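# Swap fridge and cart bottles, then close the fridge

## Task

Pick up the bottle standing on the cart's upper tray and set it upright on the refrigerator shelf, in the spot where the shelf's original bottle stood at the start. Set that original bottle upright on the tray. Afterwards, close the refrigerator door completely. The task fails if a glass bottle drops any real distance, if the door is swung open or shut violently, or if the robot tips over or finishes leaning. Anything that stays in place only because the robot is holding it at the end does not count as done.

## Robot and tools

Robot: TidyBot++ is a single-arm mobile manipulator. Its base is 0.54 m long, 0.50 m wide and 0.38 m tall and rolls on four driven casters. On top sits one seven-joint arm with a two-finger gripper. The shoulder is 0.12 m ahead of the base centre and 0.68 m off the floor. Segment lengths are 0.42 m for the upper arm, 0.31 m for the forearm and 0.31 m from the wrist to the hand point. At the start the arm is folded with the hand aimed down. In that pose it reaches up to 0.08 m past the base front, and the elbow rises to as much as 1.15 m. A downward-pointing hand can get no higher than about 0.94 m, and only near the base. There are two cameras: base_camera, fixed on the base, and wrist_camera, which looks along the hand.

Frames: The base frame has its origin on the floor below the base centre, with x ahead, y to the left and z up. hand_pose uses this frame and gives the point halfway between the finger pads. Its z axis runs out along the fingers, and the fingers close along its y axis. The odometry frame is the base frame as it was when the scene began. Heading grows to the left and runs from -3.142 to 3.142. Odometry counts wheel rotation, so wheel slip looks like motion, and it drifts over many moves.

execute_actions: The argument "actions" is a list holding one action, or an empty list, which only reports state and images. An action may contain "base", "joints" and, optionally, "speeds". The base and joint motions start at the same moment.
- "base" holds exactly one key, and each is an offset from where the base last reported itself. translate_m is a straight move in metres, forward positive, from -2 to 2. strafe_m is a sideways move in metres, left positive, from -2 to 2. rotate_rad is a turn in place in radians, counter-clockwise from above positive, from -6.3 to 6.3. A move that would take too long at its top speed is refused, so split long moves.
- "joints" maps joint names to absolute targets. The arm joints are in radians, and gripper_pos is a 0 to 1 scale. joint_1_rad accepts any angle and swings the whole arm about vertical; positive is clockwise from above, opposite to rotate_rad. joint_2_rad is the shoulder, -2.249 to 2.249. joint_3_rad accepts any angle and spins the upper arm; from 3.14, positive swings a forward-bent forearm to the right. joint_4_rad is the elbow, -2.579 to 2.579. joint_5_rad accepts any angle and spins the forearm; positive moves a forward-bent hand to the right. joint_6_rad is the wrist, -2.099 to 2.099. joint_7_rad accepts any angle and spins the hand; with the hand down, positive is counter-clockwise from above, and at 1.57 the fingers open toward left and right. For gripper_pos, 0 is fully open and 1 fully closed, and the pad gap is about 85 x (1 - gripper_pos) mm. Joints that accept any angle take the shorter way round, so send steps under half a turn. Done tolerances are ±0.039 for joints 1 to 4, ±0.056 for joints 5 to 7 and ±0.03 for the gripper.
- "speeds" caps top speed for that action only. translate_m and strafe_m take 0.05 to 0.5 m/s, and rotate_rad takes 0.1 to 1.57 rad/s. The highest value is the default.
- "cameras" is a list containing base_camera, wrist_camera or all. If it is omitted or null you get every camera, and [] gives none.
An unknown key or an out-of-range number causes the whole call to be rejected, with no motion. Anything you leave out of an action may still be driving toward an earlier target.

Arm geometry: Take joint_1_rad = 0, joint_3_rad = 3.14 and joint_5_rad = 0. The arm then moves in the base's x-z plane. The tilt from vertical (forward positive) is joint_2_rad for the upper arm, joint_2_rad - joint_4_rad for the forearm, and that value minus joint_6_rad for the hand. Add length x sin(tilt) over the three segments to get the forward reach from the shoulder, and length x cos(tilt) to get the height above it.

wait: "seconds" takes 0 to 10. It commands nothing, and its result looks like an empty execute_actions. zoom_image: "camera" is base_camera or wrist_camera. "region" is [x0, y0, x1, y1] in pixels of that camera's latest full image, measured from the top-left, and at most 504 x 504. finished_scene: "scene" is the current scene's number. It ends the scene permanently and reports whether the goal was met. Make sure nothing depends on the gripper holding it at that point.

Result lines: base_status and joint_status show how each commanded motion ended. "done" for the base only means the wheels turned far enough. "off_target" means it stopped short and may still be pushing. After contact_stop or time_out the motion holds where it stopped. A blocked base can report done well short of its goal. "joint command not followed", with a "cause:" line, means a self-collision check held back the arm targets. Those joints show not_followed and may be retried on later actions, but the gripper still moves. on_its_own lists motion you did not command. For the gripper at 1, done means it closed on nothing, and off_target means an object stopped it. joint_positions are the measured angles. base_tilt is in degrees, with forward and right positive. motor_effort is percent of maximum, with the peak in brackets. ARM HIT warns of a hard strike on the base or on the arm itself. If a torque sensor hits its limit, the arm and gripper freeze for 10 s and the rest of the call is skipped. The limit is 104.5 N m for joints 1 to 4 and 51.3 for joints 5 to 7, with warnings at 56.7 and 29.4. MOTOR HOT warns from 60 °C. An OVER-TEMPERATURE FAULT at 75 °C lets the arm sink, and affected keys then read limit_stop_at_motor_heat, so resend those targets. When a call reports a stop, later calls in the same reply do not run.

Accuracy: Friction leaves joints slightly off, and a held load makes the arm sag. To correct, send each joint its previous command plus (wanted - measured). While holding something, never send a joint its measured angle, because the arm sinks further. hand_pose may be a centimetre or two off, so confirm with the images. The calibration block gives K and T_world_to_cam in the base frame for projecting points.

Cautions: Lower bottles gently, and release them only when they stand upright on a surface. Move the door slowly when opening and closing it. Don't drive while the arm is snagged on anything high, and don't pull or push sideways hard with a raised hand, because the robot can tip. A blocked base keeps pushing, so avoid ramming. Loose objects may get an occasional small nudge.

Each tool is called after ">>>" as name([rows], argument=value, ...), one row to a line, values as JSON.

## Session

>>> execute_actions([
  {"joints":{"joint_6_rad":0.4}},
])

Scene clock: 1.50 s.
base_odometry: x=+0.000 y=+0.000 heading=+0.000 (m, m, rad; odometry frame)
base_tilt: forward=+0.3 right=+0.3 (deg)
base_status: not commanded
joint_positions: joint_1_rad=+0.013 joint_2_rad=-0.352 joint_3_rad=+3.162 joint_4_rad=-2.529 joint_5_rad=+0.027 joint_6_rad=+0.379 joint_7_rad=+1.617 gripper_pos=+0.000
joint_status: all done
motor_effort: joint_1_rad=+1(1) joint_2_rad=-6(6) joint_3_rad=+0(1) joint_4_rad=+17(17) joint_5_rad=+1(0) joint_6_rad=+8(8) joint_7_rad=-1(1) (%)
hand_pose: x=+0.5357 y=-0.0097 z=+0.8278 quat_wxyz=(+0.025, +0.782, +0.016, +0.622) (m; base frame)
pictures: base_camera, wrist_camera
camera_calibration (this result's frames):
wrist_camera: T_world_to_cam=[[-0.0456259, -0.993392, 0.10531, -0.0805468], [-0.217408, -0.093018, -0.971638, 0.976062], [0.975014, -0.067227, -0.211728, -0.214679], [0, 0, 0, 1]] pos_world=[0.417843, -0.00365538, 0.911408]
Images, in order (width x height): base_camera 644x364, wrist_camera 644x476.

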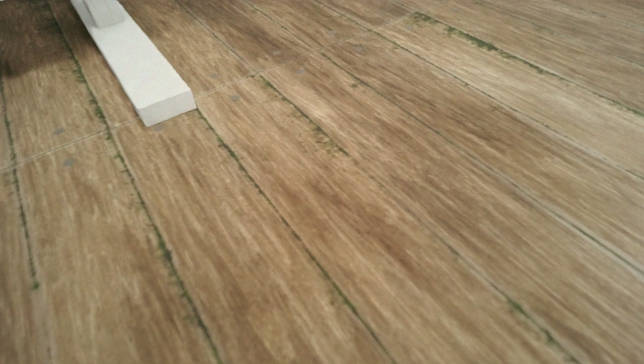

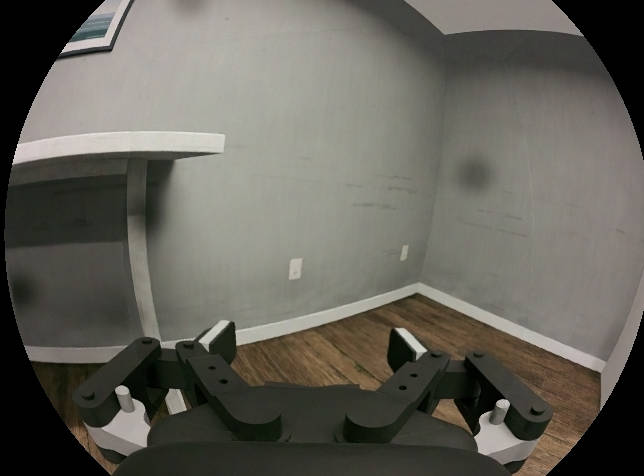

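Table at left; look to the right and back.

>>> execute_actions([
  {"joints":{"joint_1_rad":1.6}},
], cameras=["wrist_camera"])

>>> execute_actions([
  {"joints":{"joint_1_rad":3.3}},
], cameras=["wrist_camera"])

Scene clock: 5.80 s.
base_odometry: x=+0.000 y=+0.000 heading=+0.000 (m, m, rad; odometry frame)
base_tilt: forward=+0.3 right=+0.3 (deg)
base_status: not commanded
joint_positions: joint_1_rad=+1.582 joint_2_rad=-0.352 joint_3_rad=+3.162 joint_4_rad=-2.529 joint_5_rad=+0.027 joint_6_rad=+0.379 joint_7_rad=+1.617 gripper_pos=+0.000
joint_status: all done
motor_effort: joint_1_rad=+1(0) joint_2_rad=-6(6) joint_3_rad=+0(1) joint_4_rad=+17(17) joint_5_rad=+1(1) joint_6_rad=+8(8) joint_7_rad=-1(1) (%)
hand_pose: x=+0.1100 y=-0.4167 z=+0.8278 quat_wxyz=(+0.457, +0.565, -0.541, +0.422) (m; base frame)
pictures: wrist_camera
camera_calibration (this result's frames):
wrist_camera: T_world_to_cam=[[-0.993472, 0.0438569, 0.105309, 0.032247], [-0.0934049, 0.217242, -0.971638, 0.961306], [-0.0654908, -0.975132, -0.211728, -0.0908584], [0, 0, 0, 1]] pos_world=[0.115877, -0.29885, 0.911408]
Images, in order (width x height): wrist_camera 644x476.

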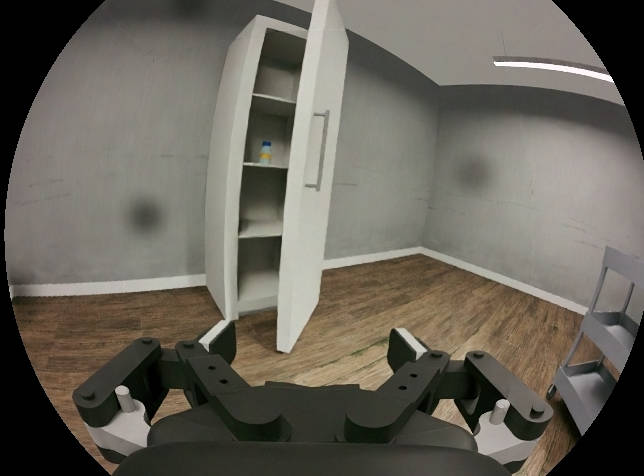

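Scene clock: 8.70 s.
base_odometry: x=+0.000 y=+0.000 heading=+0.000 (m, m, rad; odometry frame)
base_tilt: forward=+0.3 right=+0.3 (deg)
base_status: not commanded
joint_positions: joint_1_rad=+3.282 joint_2_rad=-0.352 joint_3_rad=+3.162 joint_4_rad=-2.529 joint_5_rad=+0.027 joint_6_rad=+0.379 joint_7_rad=+1.617 gripper_pos=+0.000
joint_status: all done
motor_effort: joint_1_rad=+1(1) joint_2_rad=-6(6) joint_3_rad=+0(1) joint_4_rad=+17(16) joint_5_rad=+1(1) joint_6_rad=+8(8) joint_7_rad=-1(1) (%)
hand_pose: x=-0.2931 y=+0.0626 z=+0.8278 quat_wxyz=(+0.619, -0.034, -0.782, -0.065) (m; base frame)
pictures: wrist_camera
camera_calibration (this result's frames):
wrist_camera: T_world_to_cam=[[0.171519, 0.979536, 0.105309, -0.106387], [0.227468, 0.0646301, -0.971639, 0.923122], [-0.958561, 0.190608, -0.211728, 0.0154169], [0, 0, 0, 1]] pos_world=[-0.176955, 0.0416095, 0.911408]
Images, in order (width x height): wrist_camera 644x476.

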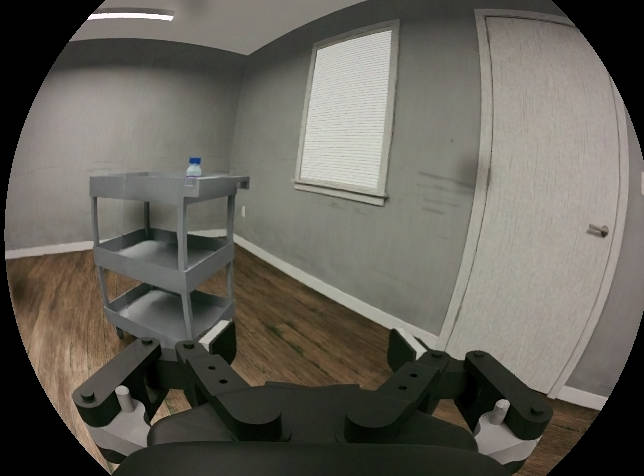

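>>> execute_actions([
  {"base":{"rotate_rad":-0.96},"joints":{"joint_1_rad":1.7}},
], cameras=[])

>>> execute_actions([
  {"base":{"translate_m":0.6},"joints":{"joint_1_rad":0.3,"joint_6_rad":0.2}},
])

Scene clock: 25.03 s.
base_odometry: x=+0.000 y=+0.000 heading=-0.959 (m, m, rad; odometry frame)
base_tilt: forward=+0.3 right=+0.3 (deg)
base_status: done
joint_positions: joint_1_rad=+1.718 joint_2_rad=-0.352 joint_3_rad=+3.162 joint_4_rad=-2.529 joint_5_rad=+0.027 joint_6_rad=+0.379 joint_7_rad=+1.617 gripper_pos=+0.000
joint_status: all done
motor_effort: joint_1_rad=+0(0) joint_2_rad=-6(7) joint_3_rad=+1(1) joint_4_rad=+16(17) joint_5_rad=+1(0) joint_6_rad=+8(8) joint_7_rad=-1(1) (%)
hand_pose: x=+0.0535 y=-0.4116 z=+0.8278 quat_wxyz=(+0.485, +0.527, -0.579, +0.390) (m; base frame)
pictures: none
No camera images: the call's "cameras" was empty. Leave "cameras" out to get every camera's image.

Scene clock: 27.70 s.
base_odometry: x=+0.344 y=-0.492 heading=-0.959 (m, m, rad; odometry frame)
base_tilt: forward=+0.3 right=+0.3 (deg)
base_status: done
joint_positions: joint_1_rad=+0.318 joint_2_rad=-0.352 joint_3_rad=+3.162 joint_4_rad=-2.529 joint_5_rad=+0.027 joint_6_rad=+0.243 joint_7_rad=+1.617 gripper_pos=+0.000
joint_status: all done
motor_effort: joint_1_rad=+1(0) joint_2_rad=-5(7) joint_3_rad=+1(1) joint_4_rad=+16(17) joint_5_rad=+1(0) joint_6_rad=+8(8) joint_7_rad=-1(1) (%)
hand_pose: x=+0.5016 y=-0.1312 z=+0.7872 quat_wxyz=(+0.110, +0.816, -0.109, +0.557) (m; base frame)
pictures: base_camera, wrist_camera
camera_calibration (this result's frames):
wrist_camera: T_world_to_cam=[[-0.330127, -0.937685, 0.108456, -0.0509431], [-0.358841, 0.0183968, -0.933217, 0.973196], [0.873069, -0.346998, -0.342553, -0.0807825], [0, 0, 0, 1]] pos_world=[0.402934, -0.0937036, 0.886056]
Images, in order (width x height): base_camera 644x364, wrist_camera 644x476.

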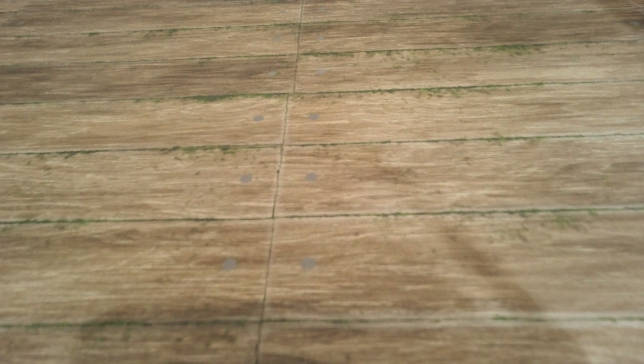

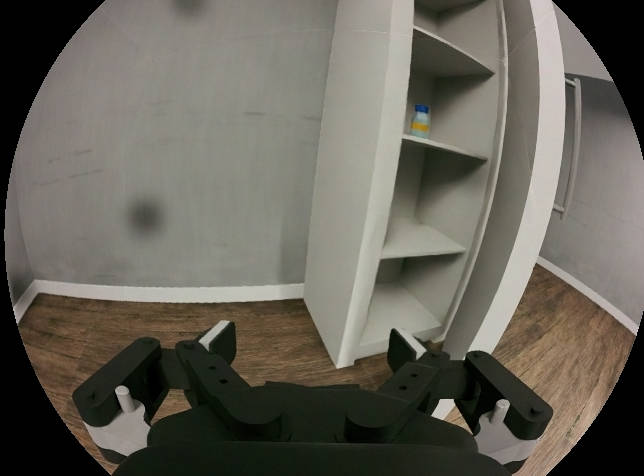

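>>> execute_actions([
  {"base":{"translate_m":0.18},"joints":{"gripper_pos":1.0,"joint_1_rad":0.0}},
], cameras=[])

>>> execute_actions([
  {"base":{"rotate_rad":0.03},"joints":{"joint_2_rad":0.5,"joint_4_rad":-2.0,"joint_6_rad":0.75}},
], cameras=[])

>>> execute_actions([
  {"base":{"strafe_m":-0.1},"speeds":{"strafe_m":0.1},"joints":{"joint_1_rad":0.73}},
])

Scene clock: 34.63 s.
base_odometry: x=+0.447 y=-0.639 heading=-0.960 (m, m, rad; odometry frame)
base_tilt: forward=+0.3 right=+0.3 (deg)
base_status: done
joint_positions: joint_1_rad=+0.018 joint_2_rad=-0.349 joint_3_rad=+3.162 joint_4_rad=-2.529 joint_5_rad=+0.027 joint_6_rad=+0.241 joint_7_rad=+1.617 gripper_pos=+0.999
joint_status: all done
motor_effort: joint_1_rad=+1(0) joint_2_rad=-5(8) joint_3_rad=+1(1) joint_4_rad=+16(17) joint_5_rad=+1(1) joint_6_rad=+8(8) joint_7_rad=-1(1) (%)
hand_pose: x=+0.5234 y=-0.0122 z=+0.7854 quat_wxyz=(+0.025, +0.824, +0.014, +0.565) (m; base frame)
pictures: none
No camera images: the call's "cameras" was empty. Leave "cameras" out to get every camera's image.

Scene clock: 36.77 s.
base_odometry: x=+0.447 y=-0.640 heading=-0.931 (m, m, rad; odometry frame)
base_tilt: forward=+0.3 right=+0.3 (deg)
base_status: done
joint_positions: joint_1_rad=+0.015 joint_2_rad=+0.495 joint_3_rad=+3.162 joint_4_rad=-2.012 joint_5_rad=+0.027 joint_6_rad=+0.708 joint_7_rad=+1.617 gripper_pos=+0.999
joint_status: all done
motor_effort: joint_1_rad=+1(1) joint_2_rad=-31(33) joint_3_rad=+0(1) joint_4_rad=+13(16) joint_5_rad=+1(0) joint_6_rad=+8(8) joint_7_rad=-1(1) (%)
hand_pose: x=+0.8083 y=-0.0155 z=+0.7281 quat_wxyz=(+0.028, +0.783, +0.021, +0.621) (m; base frame)
pictures: none
No camera images: the call's "cameras" was empty. Leave "cameras" out to get every camera's image.

Scene clock: 38.77 s.
base_odometry: x=+0.367 y=-0.700 heading=-0.931 (m, m, rad; odometry frame)
base_tilt: forward=+0.3 right=+0.4 (deg)
base_status: done
joint_positions: joint_1_rad=+0.715 joint_2_rad=+0.495 joint_3_rad=+3.162 joint_4_rad=-2.010 joint_5_rad=+0.027 joint_6_rad=+0.709 joint_7_rad=+1.617 gripper_pos=+0.999
joint_status: all done
motor_effort: joint_1_rad=+1(3) joint_2_rad=-32(33) joint_3_rad=+0(3) joint_4_rad=+13(13) joint_5_rad=+0(0) joint_6_rad=+8(8) joint_7_rad=-1(1) (%)
hand_pose: x=+0.6370 y=-0.4565 z=+0.7297 quat_wxyz=(+0.239, +0.742, -0.248, +0.575) (m; base frame)
pictures: base_camera, wrist_camera
camera_calibration (this result's frames):
wrist_camera: T_world_to_cam=[[-0.670489, -0.732863, 0.115566, 0.000143106], [-0.232103, 0.0592497, -0.970885, 0.939512], [0.704679, -0.677791, -0.209826, -0.472178], [0, 0, 0, 1]] pos_world=[0.550893, -0.375599, 0.813066]
Images, in order (width x height): base_camera 644x364, wrist_camera 644x476.

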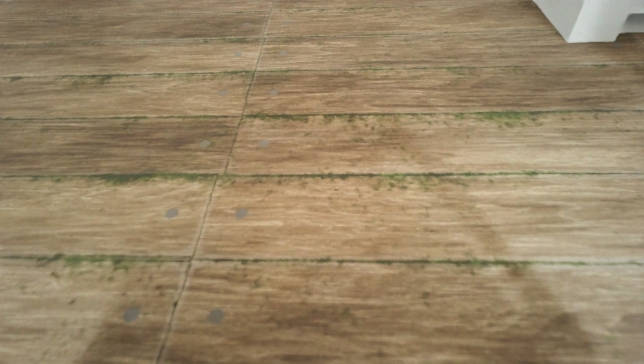

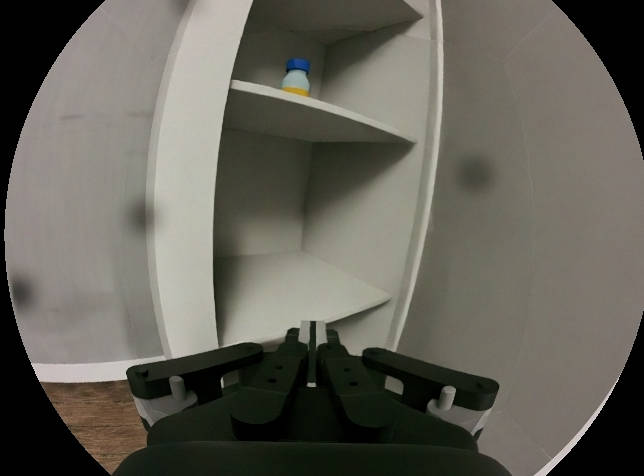

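>>> execute_actions([
  {"base":{"translate_m":-0.07},"speeds":{"translate_m":0.1}},
], cameras=[])

>>> execute_actions([
  {"base":{"strafe_m":-0.35},"speeds":{"strafe_m":0.06}},
])

Scene clock: 42.60 s.
base_odometry: x=+0.325 y=-0.643 heading=-0.930 (m, m, rad; odometry frame)
base_tilt: forward=+0.3 right=+0.3 (deg)
base_status: done
joint_positions: joint_1_rad=+0.719 joint_2_rad=+0.495 joint_3_rad=+3.162 joint_4_rad=-2.008 joint_5_rad=+0.027 joint_6_rad=+0.709 joint_7_rad=+1.617 gripper_pos=+0.999
joint_status: not commanded
motor_effort: joint_1_rad=+1(3) joint_2_rad=-32(34) joint_3_rad=+0(1) joint_4_rad=+13(14) joint_5_rad=+0(0) joint_6_rad=+8(9) joint_7_rad=-1(1) (%)
hand_pose: x=+0.6357 y=-0.4586 z=+0.7301 quat_wxyz=(+0.241, +0.741, -0.249, +0.575) (m; base frame)
pictures: none
No camera images: the call's "cameras" was empty. Leave "cameras" out to get every camera's image.

Scene clock: 48.90 s.
base_odometry: x=+0.044 y=-0.853 heading=-0.931 (m, m, rad; odometry frame)
base_tilt: forward=+0.3 right=+0.4 (deg)
base_status: done
joint_positions: joint_1_rad=+0.720 joint_2_rad=+0.495 joint_3_rad=+3.161 joint_4_rad=-2.008 joint_5_rad=+0.027 joint_6_rad=+0.710 joint_7_rad=+1.617 gripper_pos=+0.999
joint_status: not commanded
motor_effort: joint_1_rad=+1(8) joint_2_rad=-33(34) joint_3_rad=+0(5) joint_4_rad=+13(15) joint_5_rad=+0(2) joint_6_rad=+8(9) joint_7_rad=-1(1) (%)
hand_pose: x=+0.6352 y=-0.4594 z=+0.7306 quat_wxyz=(+0.241, +0.740, -0.250, +0.576) (m; base frame)
pictures: base_camera, wrist_camera
camera_calibration (this result's frames):
wrist_camera: T_world_to_cam=[[-0.674304, -0.729388, 0.115359, 0.000828957], [-0.229852, 0.0588511, -0.971445, 0.938943], [0.701771, -0.681564, -0.207335, -0.474391], [0, 0, 0, 1]] pos_world=[0.549291, -0.377981, 0.813678]
Images, in order (width x height): base_camera 644x364, wrist_camera 644x476.

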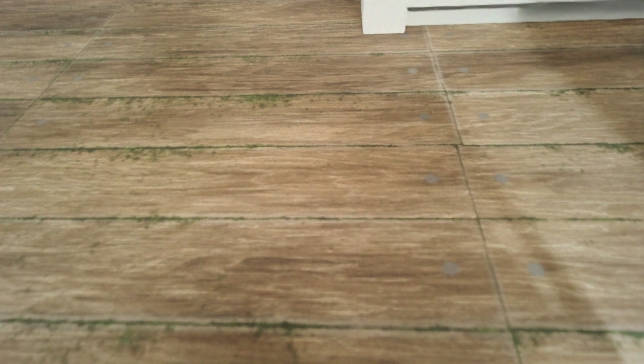

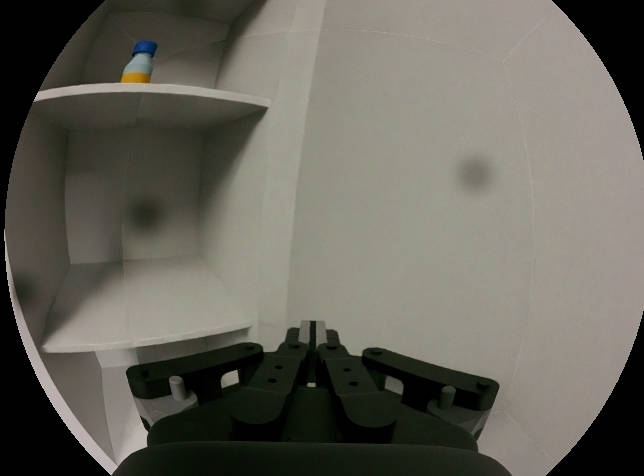

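>>> execute_actions([
  {"base":{"strafe_m":-0.2},"speeds":{"strafe_m":0.05}},
])

Scene clock: 54.30 s.
base_odometry: x=-0.117 y=-0.972 heading=-0.931 (m, m, rad; odometry frame)
base_tilt: forward=+0.3 right=+0.4 (deg)
base_status: done
joint_positions: joint_1_rad=+0.671 joint_2_rad=+0.495 joint_3_rad=+3.122 joint_4_rad=-2.021 joint_5_rad=+0.033 joint_6_rad=+0.710 joint_7_rad=+1.617 gripper_pos=+0.999
joint_status: not commanded
motor_effort: joint_1_rad=+13(16) joint_2_rad=-31(34) joint_3_rad=+10(13) joint_4_rad=+17(19) joint_5_rad=-5(6) joint_6_rad=+9(10) joint_7_rad=-1(1) (%)
hand_pose: x=+0.6684 y=-0.4115 z=+0.7248 quat_wxyz=(+0.208, +0.753, -0.222, +0.583) (m; base frame)
pictures: base_camera, wrist_camera
camera_calibration (this result's frames):
wrist_camera: T_world_to_cam=[[-0.606605, -0.788567, 0.100961, -0.000317127], [-0.235391, 0.0568551, -0.970236, 0.940095], [0.759356, -0.612315, -0.22011, -0.466988], [0, 0, 0, 1]] pos_world=[0.575708, -0.339643, 0.809357]
Images, in order (width x height): base_camera 644x364, wrist_camera 644x476.

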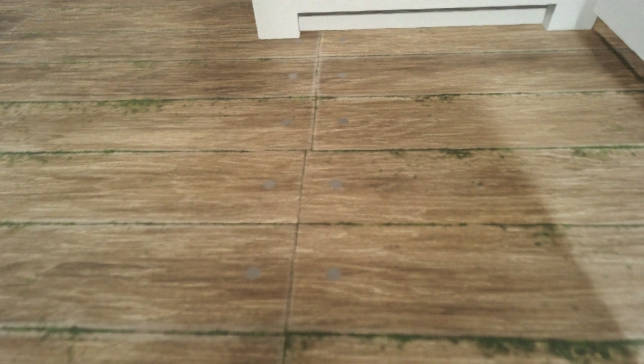

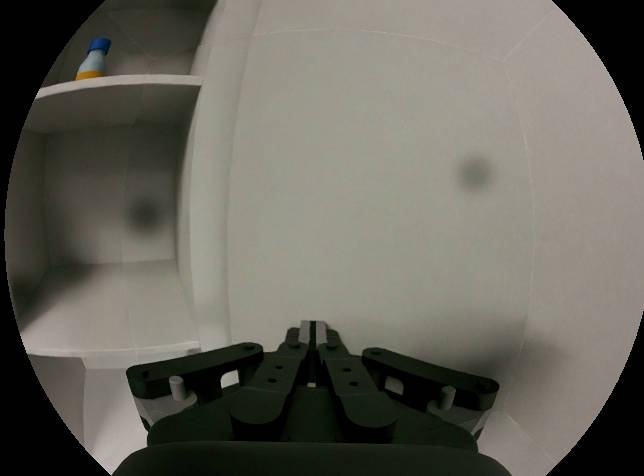

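>>> execute_actions([
  {"base":{"strafe_m":0.12},"speeds":{"strafe_m":0.1},"joints":{"joint_1_rad":0.0,"joint_3_rad":3.14,"joint_5_rad":0.0,"joint_7_rad":1.55}},
], cameras=[])

>>> execute_actions([
  {"joints":{"joint_2_rad":-0.1,"joint_4_rad":-1.7,"joint_6_rad":-0.3,"gripper_pos":0.0}},
])

Scene clock: 59.47 s.
base_odometry: x=-0.020 y=-0.900 heading=-0.931 (m, m, rad; odometry frame)
base_tilt: forward=+0.3 right=+0.3 (deg)
base_status: done
joint_positions: joint_1_rad=+0.012 joint_2_rad=+0.497 joint_3_rad=+3.152 joint_4_rad=-2.007 joint_5_rad=+0.033 joint_6_rad=+0.710 joint_7_rad=+1.587 gripper_pos=+0.999
joint_status: all done
motor_effort: joint_1_rad=+1(13) joint_2_rad=-32(34) joint_3_rad=+0(10) joint_4_rad=+13(16) joint_5_rad=+0(5) joint_6_rad=+8(9) joint_7_rad=-1(1) (%)
hand_pose: x=+0.8104 y=-0.0061 z=+0.7299 quat_wxyz=(+0.013, +0.781, +0.016, +0.624) (m; base frame)
pictures: none
No camera images: the call's "cameras" was empty. Leave "cameras" out to get every camera's image.

Scene clock: 61.33 s.
base_odometry: x=-0.020 y=-0.900 heading=-0.931 (m, m, rad; odometry frame)
base_tilt: forward=+0.3 right=+0.4 (deg)
base_status: not commanded
joint_positions: joint_1_rad=+0.012 joint_2_rad=-0.100 joint_3_rad=+3.152 joint_4_rad=-1.710 joint_5_rad=+0.033 joint_6_rad=-0.260 joint_7_rad=+1.587 gripper_pos=+0.000
joint_status: all done
motor_effort: joint_1_rad=+1(1) joint_2_rad=-18(33) joint_3_rad=+0(1) joint_4_rad=+19(20) joint_5_rad=+1(0) joint_6_rad=+8(9) joint_7_rad=-1(1) (%)
hand_pose: x=+0.6884 y=-0.0142 z=+0.9967 quat_wxyz=(+0.024, +0.804, +0.008, +0.594) (m; base frame)
pictures: base_camera, wrist_camera
camera_calibration (this result's frames):
wrist_camera: T_world_to_cam=[[-0.0520318, -0.993982, 0.0964004, -0.0825101], [-0.287461, -0.0775381, -0.954649, 1.20444], [0.956378, -0.0773834, -0.281696, -0.245705], [0, 0, 0, 1]] pos_world=[0.576923, -0.00763707, 1.08856]
Images, in order (width x height): base_camera 644x364, wrist_camera 644x476.

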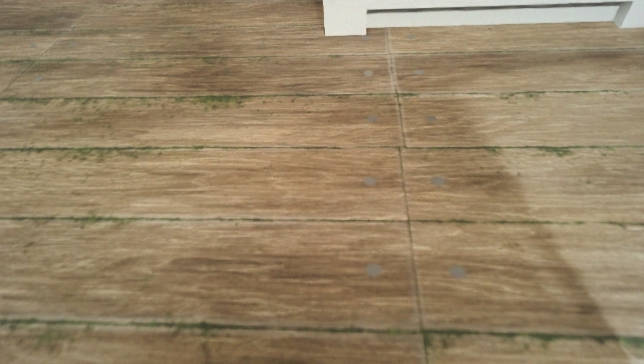

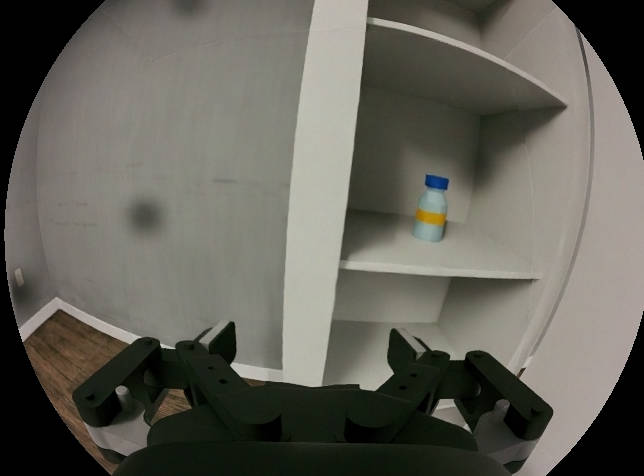

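>>> execute_actions([
  {"base":{"strafe_m":-0.27},"speeds":{"strafe_m":0.15},"joints":{"joint_2_rad":0.45,"joint_4_rad":-0.69,"joint_6_rad":-0.95}},
])

Scene clock: 70.83 s.
base_odometry: x=-0.237 y=-1.061 heading=-0.931 (m, m, rad; odometry frame)
base_tilt: forward=+0.3 right=+0.3 (deg)
base_status: done
joint_positions: joint_1_rad=+0.009 joint_2_rad=+0.439 joint_3_rad=+3.152 joint_4_rad=-0.702 joint_5_rad=+0.033 joint_6_rad=-0.908 joint_7_rad=+1.587 gripper_pos=+0.000
joint_status: all done
motor_effort: joint_1_rad=+1(3) joint_2_rad=-36(36) joint_3_rad=+0(1) joint_4_rad=+18(21) joint_5_rad=+1(2) joint_6_rad=+8(8) joint_7_rad=-1(1) (%)
hand_pose: x=+0.8600 y=-0.0187 z=+1.0499 quat_wxyz=(+0.027, +0.855, +0.002, +0.519) (m; base frame)
pictures: base_camera, wrist_camera
camera_calibration (this result's frames):
wrist_camera: T_world_to_cam=[[-0.051244, -0.993336, 0.103236, -0.0910629], [-0.455019, -0.0687966, -0.88782, 1.37831], [0.889006, -0.0924698, -0.448461, -0.162392], [0, 0, 0, 1]] pos_world=[0.766857, -0.0106497, 1.16026]
Images, in order (width x height): base_camera 644x364, wrist_camera 644x476.

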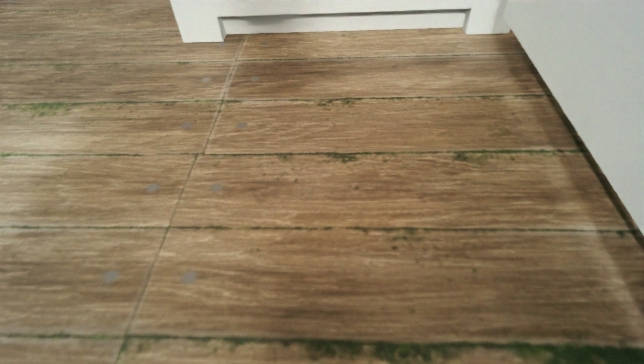

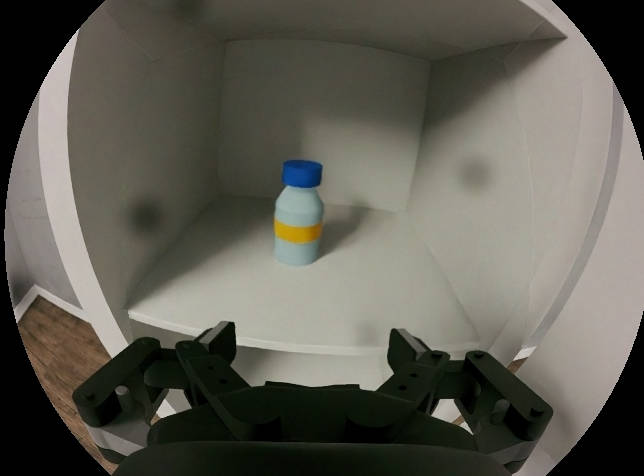

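>>> execute_actions([
  {"base":{"strafe_m":0.02},"speeds":{"strafe_m":0.05},"joints":{"joint_2_rad":0.475}},
], cameras=[])

>>> execute_actions([
  {"base":{"translate_m":0.15},"speeds":{"translate_m":0.08}},
])

Scene clock: 77.53 s.
base_odometry: x=-0.221 y=-1.049 heading=-0.931 (m, m, rad; odometry frame)
base_tilt: forward=+0.3 right=+0.3 (deg)
base_status: done
joint_positions: joint_1_rad=+0.007 joint_2_rad=+0.466 joint_3_rad=+3.152 joint_4_rad=-0.700 joint_5_rad=+0.033 joint_6_rad=-0.908 joint_7_rad=+1.587 gripper_pos=+0.000
joint_status: all done
motor_effort: joint_1_rad=+2(5) joint_2_rad=-36(37) joint_3_rad=+1(3) joint_4_rad=+18(18) joint_5_rad=+2(0) joint_6_rad=+7(7) joint_7_rad=-1(1) (%)
hand_pose: x=+0.8695 y=-0.0174 z=+1.0318 quat_wxyz=(+0.027, +0.861, +0.003, +0.509) (m; base frame)
pictures: none
No camera images: the call's "cameras" was empty. Leave "cameras" out to get every camera's image.

Scene clock: 79.93 s.
base_odometry: x=-0.132 y=-1.170 heading=-0.931 (m, m, rad; odometry frame)
base_tilt: forward=+0.3 right=+0.3 (deg)
base_status: done
joint_positions: joint_1_rad=+0.007 joint_2_rad=+0.471 joint_3_rad=+3.152 joint_4_rad=-0.699 joint_5_rad=+0.033 joint_6_rad=-0.909 joint_7_rad=+1.587 gripper_pos=+0.000
joint_status: not commanded
motor_effort: joint_1_rad=+1(1) joint_2_rad=-36(38) joint_3_rad=+0(1) joint_4_rad=+18(19) joint_5_rad=+1(2) joint_6_rad=+7(8) joint_7_rad=-1(1) (%)
hand_pose: x=+0.8711 y=-0.0174 z=+1.0279 quat_wxyz=(+0.027, +0.862, +0.003, +0.506) (m; base frame)
pictures: base_camera, wrist_camera
camera_calibration (this result's frames):
wrist_camera: T_world_to_cam=[[-0.0463225, -0.993453, 0.104429, -0.0924117], [-0.480811, -0.0694607, -0.874069, 1.37227], [0.8756, -0.0906997, -0.474445, -0.143622], [0, 0, 0, 1]] pos_world=[0.781278, -0.00951401, 1.14097]
Images, in order (width x height): base_camera 644x364, wrist_camera 644x476.

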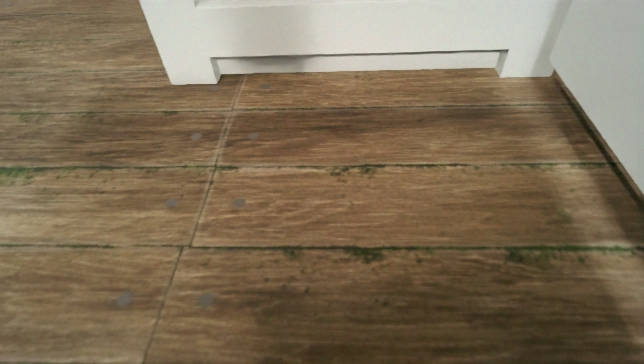

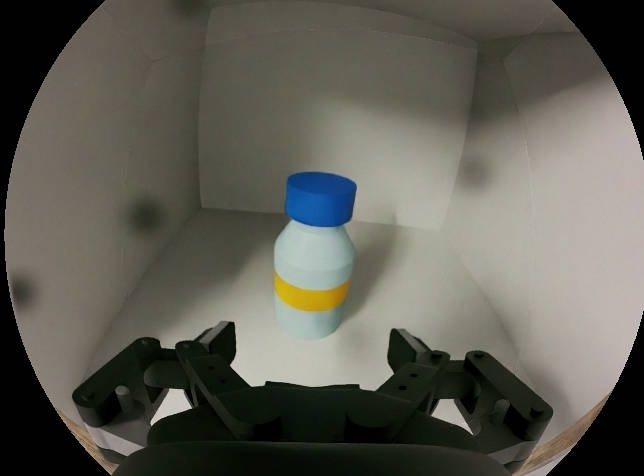

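>>> execute_actions([
  {"base":{"translate_m":0.12},"speeds":{"translate_m":0.06}},
])

Scene clock: 87.77 s.
base_odometry: x=-0.060 y=-1.266 heading=-0.932 (m, m, rad; odometry frame)
base_tilt: forward=+0.3 right=+0.3 (deg)
base_status: done
joint_positions: joint_1_rad=+0.007 joint_2_rad=+0.473 joint_3_rad=+3.152 joint_4_rad=-0.699 joint_5_rad=+0.033 joint_6_rad=-0.910 joint_7_rad=+1.587 gripper_pos=+0.000
joint_status: not commanded
motor_effort: joint_1_rad=+1(2) joint_2_rad=-37(39) joint_3_rad=-1(2) joint_4_rad=+18(18) joint_5_rad=+1(1) joint_6_rad=+7(8) joint_7_rad=-1(1) (%)
hand_pose: x=+0.8717 y=-0.0174 z=+1.0264 quat_wxyz=(+0.027, +0.863, +0.003, +0.505) (m; base frame)
pictures: base_camera, wrist_camera
camera_calibration (this result's frames):
wrist_camera: T_world_to_cam=[[-0.0461022, -0.993455, 0.104509, -0.0925066], [-0.482771, -0.0694325, -0.87299, 1.37185], [0.874532, -0.0907005, -0.476411, -0.141918], [0, 0, 0, 1]] pos_world=[0.782135, -0.00952236, 1.13966]
Images, in order (width x height): base_camera 644x364, wrist_camera 644x476.

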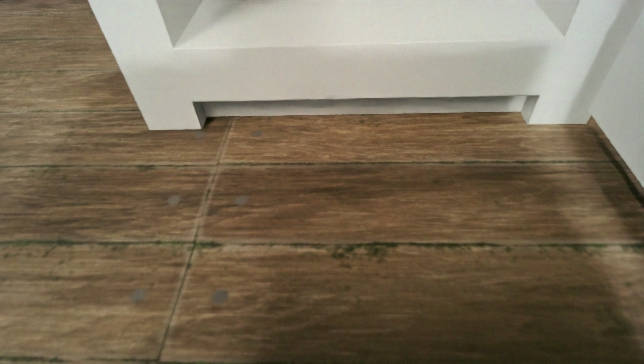

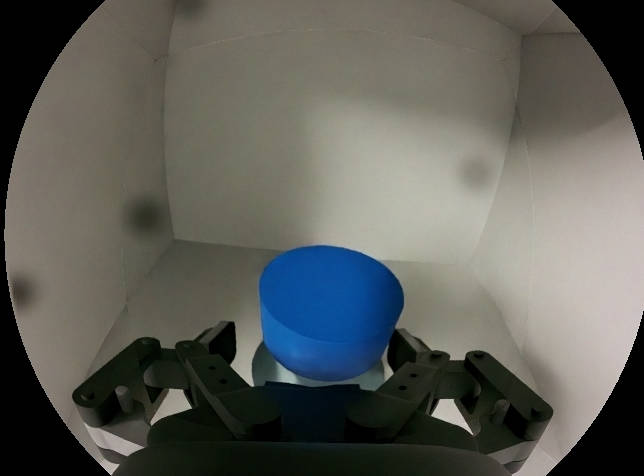

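>>> execute_actions([
  {"base":{"translate_m":0.03},"speeds":{"translate_m":0.05},"joints":{"joint_2_rad":0.47}},
], cameras=["wrist_camera"])

Scene clock: 90.87 s.
base_odometry: x=-0.042 y=-1.291 heading=-0.932 (m, m, rad; odometry frame)
base_tilt: forward=+0.3 right=+0.3 (deg)
base_status: done
joint_positions: joint_1_rad=+0.007 joint_2_rad=+0.470 joint_3_rad=+3.152 joint_4_rad=-0.699 joint_5_rad=+0.033 joint_6_rad=-0.910 joint_7_rad=+1.587 gripper_pos=+0.000
joint_status: all done
motor_effort: joint_1_rad=+0(2) joint_2_rad=-35(38) joint_3_rad=+0(2) joint_4_rad=+18(18) joint_5_rad=+1(2) joint_6_rad=+7(8) joint_7_rad=-1(1) (%)
hand_pose: x=+0.8708 y=-0.0174 z=+1.0285 quat_wxyz=(+0.027, +0.862, +0.003, +0.506) (m; base frame)
pictures: wrist_camera
camera_calibration (this result's frames):
wrist_camera: T_world_to_cam=[[-0.0463928, -0.993453, 0.1044, -0.0923997], [-0.480427, -0.069441, -0.874281, 1.37252], [0.875807, -0.0907168, -0.47406, -0.143613], [0, 0, 0, 1]] pos_world=[0.780884, -0.00951405, 1.14153]
Images, in order (width x height): wrist_camera 644x476.

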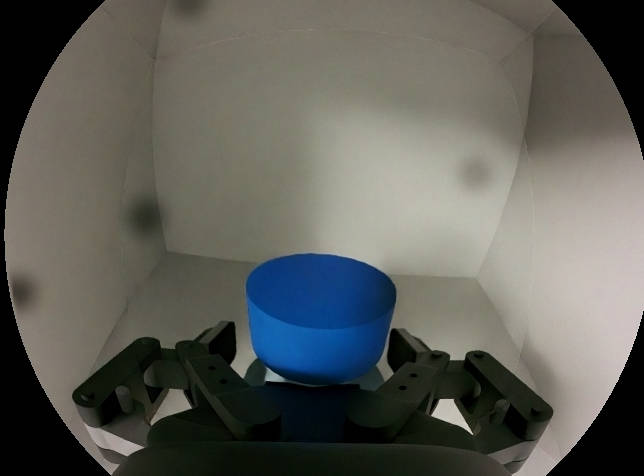

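>>> execute_actions([
  {"joints":{"joint_2_rad":0.52}},
], cameras=["wrist_camera"])

Scene clock: 94.33 s.
base_odometry: x=-0.042 y=-1.291 heading=-0.932 (m, m, rad; odometry frame)
base_tilt: forward=+0.3 right=+0.3 (deg)
base_status: not commanded
joint_positions: joint_1_rad=+0.007 joint_2_rad=+0.487 joint_3_rad=+3.152 joint_4_rad=-0.690 joint_5_rad=+0.033 joint_6_rad=-0.910 joint_7_rad=+1.587 gripper_pos=+0.000
joint_status: all done
motor_effort: joint_1_rad=+1(0) joint_2_rad=-34(35) joint_3_rad=+0(1) joint_4_rad=+16(18) joint_5_rad=+1(0) joint_6_rad=+7(7) joint_7_rad=-1(1) (%)
hand_pose: x=+0.8767 y=-0.0174 z=+1.0206 quat_wxyz=(+0.027, +0.864, +0.004, +0.503) (m; base frame)
pictures: wrist_camera
camera_calibration (this result's frames):
wrist_camera: T_world_to_cam=[[-0.0454743, -0.993453, 0.104796, -0.0925317], [-0.487817, -0.069463, -0.870178, 1.37072], [0.87176, -0.0906922, -0.481465, -0.141455], [0, 0, 0, 1]] pos_world=[0.787766, -0.00954077, 1.13436]
Images, in order (width x height): wrist_camera 644x476.

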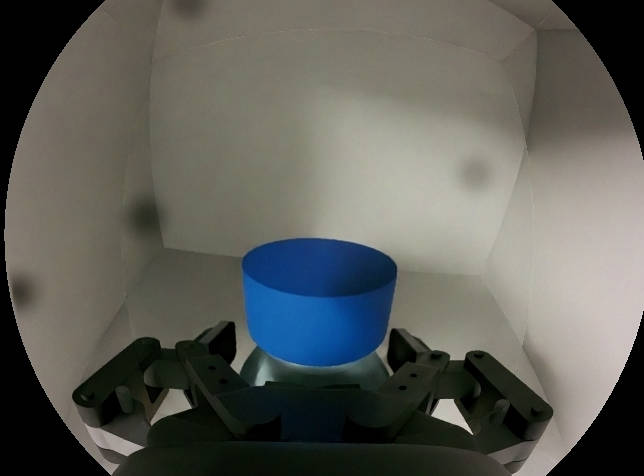

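>>> execute_actions([
  {"joints":{"gripper_pos":1.0}},
], cameras=["wrist_camera"])

Scene clock: 97.73 s.
base_odometry: x=-0.042 y=-1.291 heading=-0.932 (m, m, rad; odometry frame)
base_tilt: forward=+0.3 right=+0.3 (deg)
base_status: not commanded
joint_positions: joint_1_rad=+0.007 joint_2_rad=+0.487 joint_3_rad=+3.152 joint_4_rad=-0.688 joint_5_rad=+0.033 joint_6_rad=-0.910 joint_7_rad=+1.587 gripper_pos=+0.245
joint_status: gripper_pos off_target (ended at +0.245, target +1.000)
motor_effort: joint_1_rad=+0(1) joint_2_rad=-33(35) joint_3_rad=-1(0) joint_4_rad=+16(17) joint_5_rad=+1(0) joint_6_rad=+7(8) joint_7_rad=-1(1) (%)
hand_pose: x=+0.8770 y=-0.0174 z=+1.0212 quat_wxyz=(+0.027, +0.864, +0.003, +0.503) (m; base frame)
pictures: wrist_camera
camera_calibration (this result's frames):
wrist_camera: T_world_to_cam=[[-0.0456342, -0.993458, 0.104681, -0.0923182], [-0.486718, -0.0693992, -0.870798, 1.37104], [0.872367, -0.0906884, -0.480367, -0.143063], [0, 0, 0, 1]] pos_world=[0.7879, -0.00953942, 1.13484]
Images, in order (width x height): wrist_camera 644x476.

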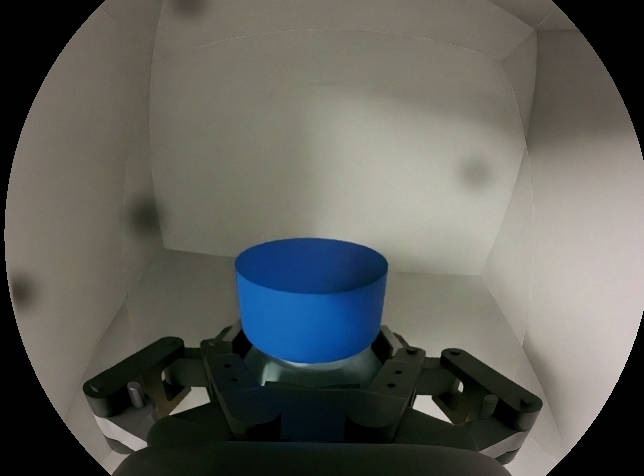

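>>> execute_actions([
  {"joints":{"joint_2_rad":0.4,"joint_6_rad":-0.95}},
], cameras=[])

>>> execute_actions([
  {"base":{"translate_m":-0.45},"speeds":{"translate_m":0.2}},
])

Scene clock: 100.87 s.
base_odometry: x=-0.042 y=-1.291 heading=-0.932 (m, m, rad; odometry frame)
base_tilt: forward=+0.3 right=+0.3 (deg)
base_status: not commanded
joint_positions: joint_1_rad=+0.007 joint_2_rad=+0.438 joint_3_rad=+3.152 joint_4_rad=-0.706 joint_5_rad=+0.033 joint_6_rad=-0.927 joint_7_rad=+1.587 gripper_pos=+0.245
joint_status: all done
motor_effort: joint_1_rad=+1(1) joint_2_rad=-41(43) joint_3_rad=+0(1) joint_4_rad=+21(22) joint_5_rad=+1(0) joint_6_rad=+10(10) joint_7_rad=-1(1) (%)
hand_pose: x=+0.8566 y=-0.0174 z=+1.0436 quat_wxyz=(+0.027, +0.860, +0.003, +0.509) (m; base frame)
pictures: none
No camera images: the call's "cameras" was empty. Leave "cameras" out to get every camera's image.

Scene clock: 103.87 s.
base_odometry: x=-0.311 y=-0.930 heading=-0.932 (m, m, rad; odometry frame)
base_tilt: forward=+0.3 right=+0.3 (deg)
base_status: done
joint_positions: joint_1_rad=+0.007 joint_2_rad=+0.428 joint_3_rad=+3.152 joint_4_rad=-0.706 joint_5_rad=+0.032 joint_6_rad=-0.930 joint_7_rad=+1.587 gripper_pos=+0.245
joint_status: not commanded
motor_effort: joint_1_rad=+1(2) joint_2_rad=-40(46) joint_3_rad=+0(2) joint_4_rad=+21(23) joint_5_rad=+1(2) joint_6_rad=+10(10) joint_7_rad=-1(1) (%)
hand_pose: x=+0.8526 y=-0.0168 z=+1.0502 quat_wxyz=(+0.026, +0.858, +0.003, +0.513) (m; base frame)
pictures: base_camera, wrist_camera
camera_calibration (this result's frames):
wrist_camera: T_world_to_cam=[[-0.0479273, -0.993619, 0.102095, -0.0912075], [-0.467254, -0.0680372, -0.881501, 1.37918], [0.882823, -0.0899525, -0.461012, -0.137027], [0, 0, 0, 1]] pos_world=[0.761025, -0.00911611, 1.16189]
Images, in order (width x height): base_camera 644x364, wrist_camera 644x476.

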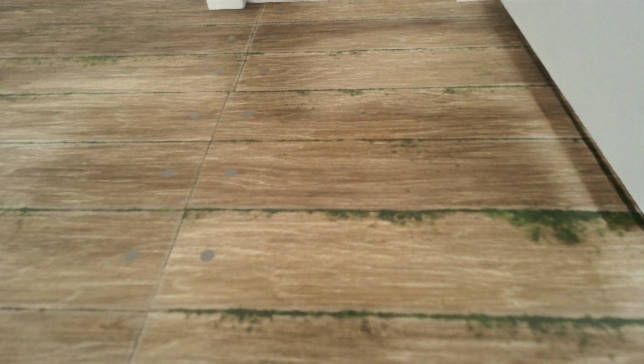

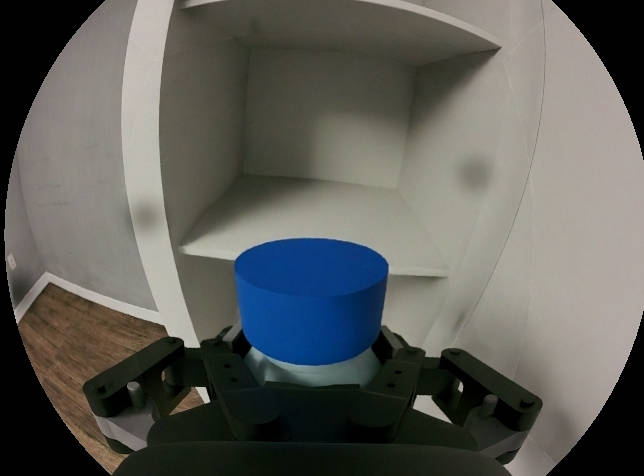

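>>> execute_actions([
  {"base":{"translate_m":-0.5},"speeds":{"translate_m":0.3},"joints":{"joint_2_rad":-0.2,"joint_4_rad":-1.45,"joint_6_rad":-0.8}},
], cameras=[])

>>> execute_actions([
  {"base":{"rotate_rad":-2.4},"speeds":{"rotate_rad":0.9}},
])

Scene clock: 112.00 s.
base_odometry: x=-0.609 y=-0.528 heading=-0.932 (m, m, rad; odometry frame)
base_tilt: forward=+0.3 right=+0.3 (deg)
base_status: done
joint_positions: joint_1_rad=+0.007 joint_2_rad=-0.179 joint_3_rad=+3.152 joint_4_rad=-1.462 joint_5_rad=+0.032 joint_6_rad=-0.859 joint_7_rad=+1.587 gripper_pos=+0.245
joint_status: joint_6_rad off_target (ended at -0.859, target -0.800); the others done
motor_effort: joint_1_rad=+1(1) joint_2_rad=-17(44) joint_3_rad=-1(2) joint_4_rad=+22(22) joint_5_rad=+1(2) joint_6_rad=+9(10) joint_7_rad=-1(1) (%)
hand_pose: x=+0.6072 y=-0.0150 z=+1.0173 quat_wxyz=(+0.023, +0.877, +0.003, +0.479) (m; base frame)
pictures: none
No camera images: the call's "cameras" was empty. Leave "cameras" out to get every camera's image.

Scene clock: 115.53 s.
base_odometry: x=-0.609 y=-0.528 heading=+2.952 (m, m, rad; odometry frame)
base_tilt: forward=+0.3 right=+0.4 (deg)
base_status: done
joint_positions: joint_1_rad=+0.006 joint_2_rad=-0.179 joint_3_rad=+3.150 joint_4_rad=-1.462 joint_5_rad=+0.032 joint_6_rad=-0.857 joint_7_rad=+1.587 gripper_pos=+0.245
joint_status: not commanded
motor_effort: joint_1_rad=+1(4) joint_2_rad=-16(18) joint_3_rad=+1(4) joint_4_rad=+22(22) joint_5_rad=+1(3) joint_6_rad=+9(10) joint_7_rad=-1(1) (%)
hand_pose: x=+0.6076 y=-0.0136 z=+1.0178 quat_wxyz=(+0.022, +0.877, +0.004, +0.480) (m; base frame)
pictures: base_camera, wrist_camera
camera_calibration (this result's frames):
wrist_camera: T_world_to_cam=[[-0.0364249, -0.99441, 0.0991073, -0.100377], [-0.531993, -0.0646577, -0.844277, 1.2378], [0.845965, -0.083477, -0.526664, 0.153929], [0, 0, 0, 1]] pos_world=[0.524625, -0.00693305, 1.13606]
Images, in order (width x height): base_camera 644x364, wrist_camera 644x476.

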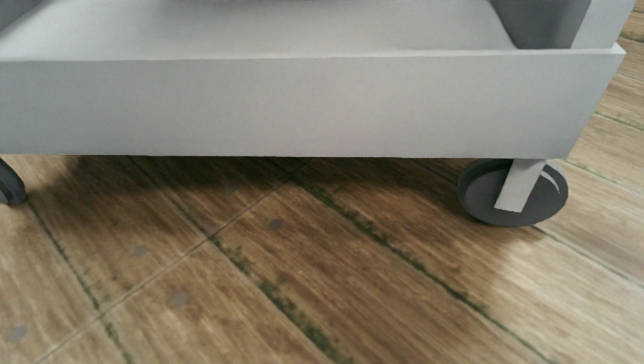

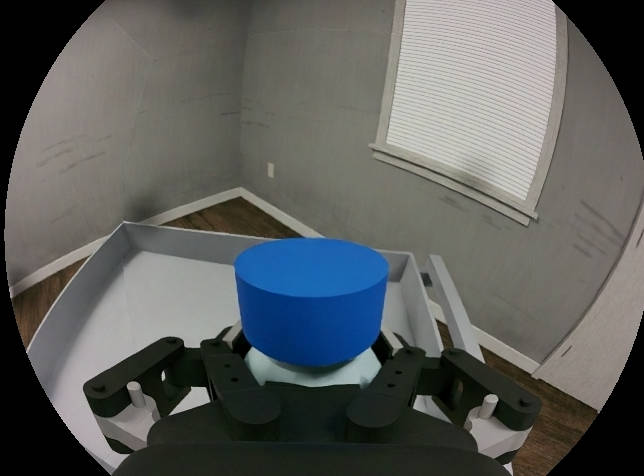

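>>> execute_actions([
  {"base":{"strafe_m":0.22},"speeds":{"strafe_m":0.12}},
])

Scene clock: 119.87 s.
base_odometry: x=-0.651 y=-0.744 heading=+2.951 (m, m, rad; odometry frame)
base_tilt: forward=+0.3 right=+0.3 (deg)
base_status: done
joint_positions: joint_1_rad=+0.006 joint_2_rad=-0.179 joint_3_rad=+3.150 joint_4_rad=-1.462 joint_5_rad=+0.032 joint_6_rad=-0.857 joint_7_rad=+1.587 gripper_pos=+0.245
joint_status: not commanded
motor_effort: joint_1_rad=+2(1) joint_2_rad=-16(18) joint_3_rad=+2(2) joint_4_rad=+22(23) joint_5_rad=+2(3) joint_6_rad=+9(10) joint_7_rad=-1(1) (%)
hand_pose: x=+0.6076 y=-0.0134 z=+1.0178 quat_wxyz=(+0.022, +0.877, +0.004, +0.480) (m; base frame)
pictures: base_camera, wrist_camera
camera_calibration (this result's frames):
wrist_camera: T_world_to_cam=[[-0.0361587, -0.994421, 0.0990892, -0.100369], [-0.531956, -0.0647867, -0.84429, 1.2378], [0.846, -0.0832395, -0.526646, 0.153895], [0, 0, 0, 1]] pos_world=[0.524629, -0.00680608, 1.13605]
Images, in order (width x height): base_camera 644x364, wrist_camera 644x476.

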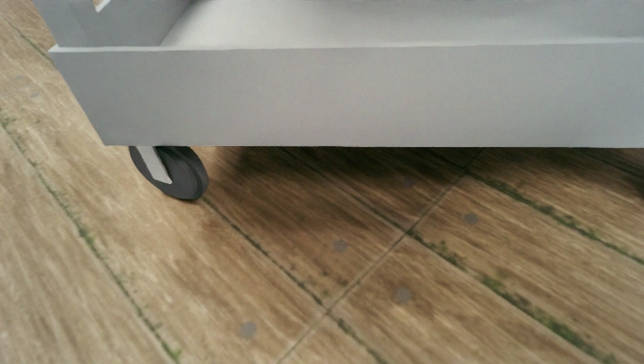

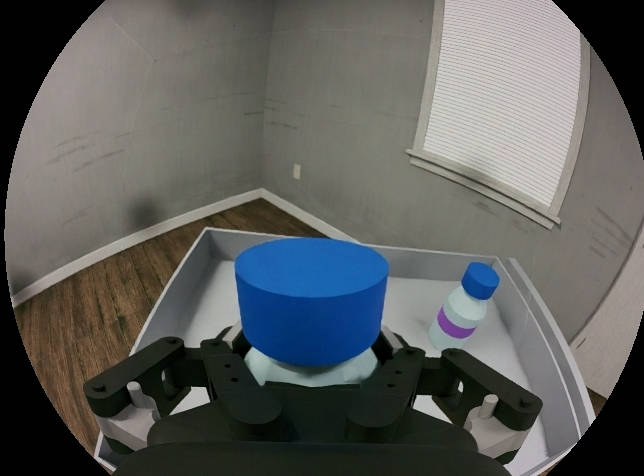

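>>> execute_actions([
  {"joints":{"joint_2_rad":0.1,"joint_4_rad":-1.59,"joint_6_rad":-0.3}},
], cameras=[])

Scene clock: 125.90 s.
base_odometry: x=-0.651 y=-0.744 heading=+2.951 (m, m, rad; odometry frame)
base_tilt: forward=+0.3 right=+0.3 (deg)
base_status: not commanded
joint_positions: joint_1_rad=+0.006 joint_2_rad=+0.129 joint_3_rad=+3.150 joint_4_rad=-1.607 joint_5_rad=+0.032 joint_6_rad=-0.353 joint_7_rad=+1.587 gripper_pos=+0.245
joint_status: all done
motor_effort: joint_1_rad=+1(0) joint_2_rad=-28(34) joint_3_rad=+0(1) joint_4_rad=+22(24) joint_5_rad=+1(2) joint_6_rad=+10(11) joint_7_rad=-1(1) (%)
hand_pose: x=+0.7538 y=-0.0107 z=+0.8935 quat_wxyz=(+0.020, +0.864, +0.011, +0.502) (m; base frame)
pictures: none
No camera images: the call's "cameras" was empty. Leave "cameras" out to get every camera's image.

>>> execute_actions([
  {"joints":{"joint_2_rad":0.14,"joint_6_rad":-0.31}},
], cameras=[])

Scene clock: 127.93 s.
base_odometry: x=-0.651 y=-0.744 heading=+2.951 (m, m, rad; odometry frame)
base_tilt: forward=+0.3 right=+0.3 (deg)
base_status: not commanded
joint_positions: joint_1_rad=+0.006 joint_2_rad=+0.145 joint_3_rad=+3.150 joint_4_rad=-1.605 joint_5_rad=+0.032 joint_6_rad=-0.350 joint_7_rad=+1.587 gripper_pos=+0.245
joint_status: all done
motor_effort: joint_1_rad=+1(1) joint_2_rad=-28(31) joint_3_rad=+1(0) joint_4_rad=+21(22) joint_5_rad=+1(1) joint_6_rad=+9(9) joint_7_rad=-1(1) (%)
hand_pose: x=+0.7578 y=-0.0107 z=+0.8851 quat_wxyz=(+0.020, +0.867, +0.011, +0.497) (m; base frame)
pictures: none
No camera images: the call's "cameras" was empty. Leave "cameras" out to get every camera's image.

>>> execute_actions([
  {"joints":{"joint_2_rad":0.18}},
], cameras=[])

Scene clock: 129.60 s.
base_odometry: x=-0.651 y=-0.744 heading=+2.951 (m, m, rad; odometry frame)
base_tilt: forward=+0.3 right=+0.3 (deg)
base_status: not commanded
joint_positions: joint_1_rad=+0.006 joint_2_rad=+0.154 joint_3_rad=+3.150 joint_4_rad=-1.595 joint_5_rad=+0.032 joint_6_rad=-0.350 joint_7_rad=+1.587 gripper_pos=+0.245
joint_status: all done
motor_effort: joint_1_rad=+1(1) joint_2_rad=-24(29) joint_3_rad=+0(0) joint_4_rad=+19(21) joint_5_rad=+1(1) joint_6_rad=+8(9) joint_7_rad=-1(1) (%)
hand_pose: x=+0.7616 y=-0.0107 z=+0.8850 quat_wxyz=(+0.020, +0.867, +0.011, +0.498) (m; base frame)
pictures: none
No camera images: the call's "cameras" was empty. Leave "cameras" out to get every camera's image.


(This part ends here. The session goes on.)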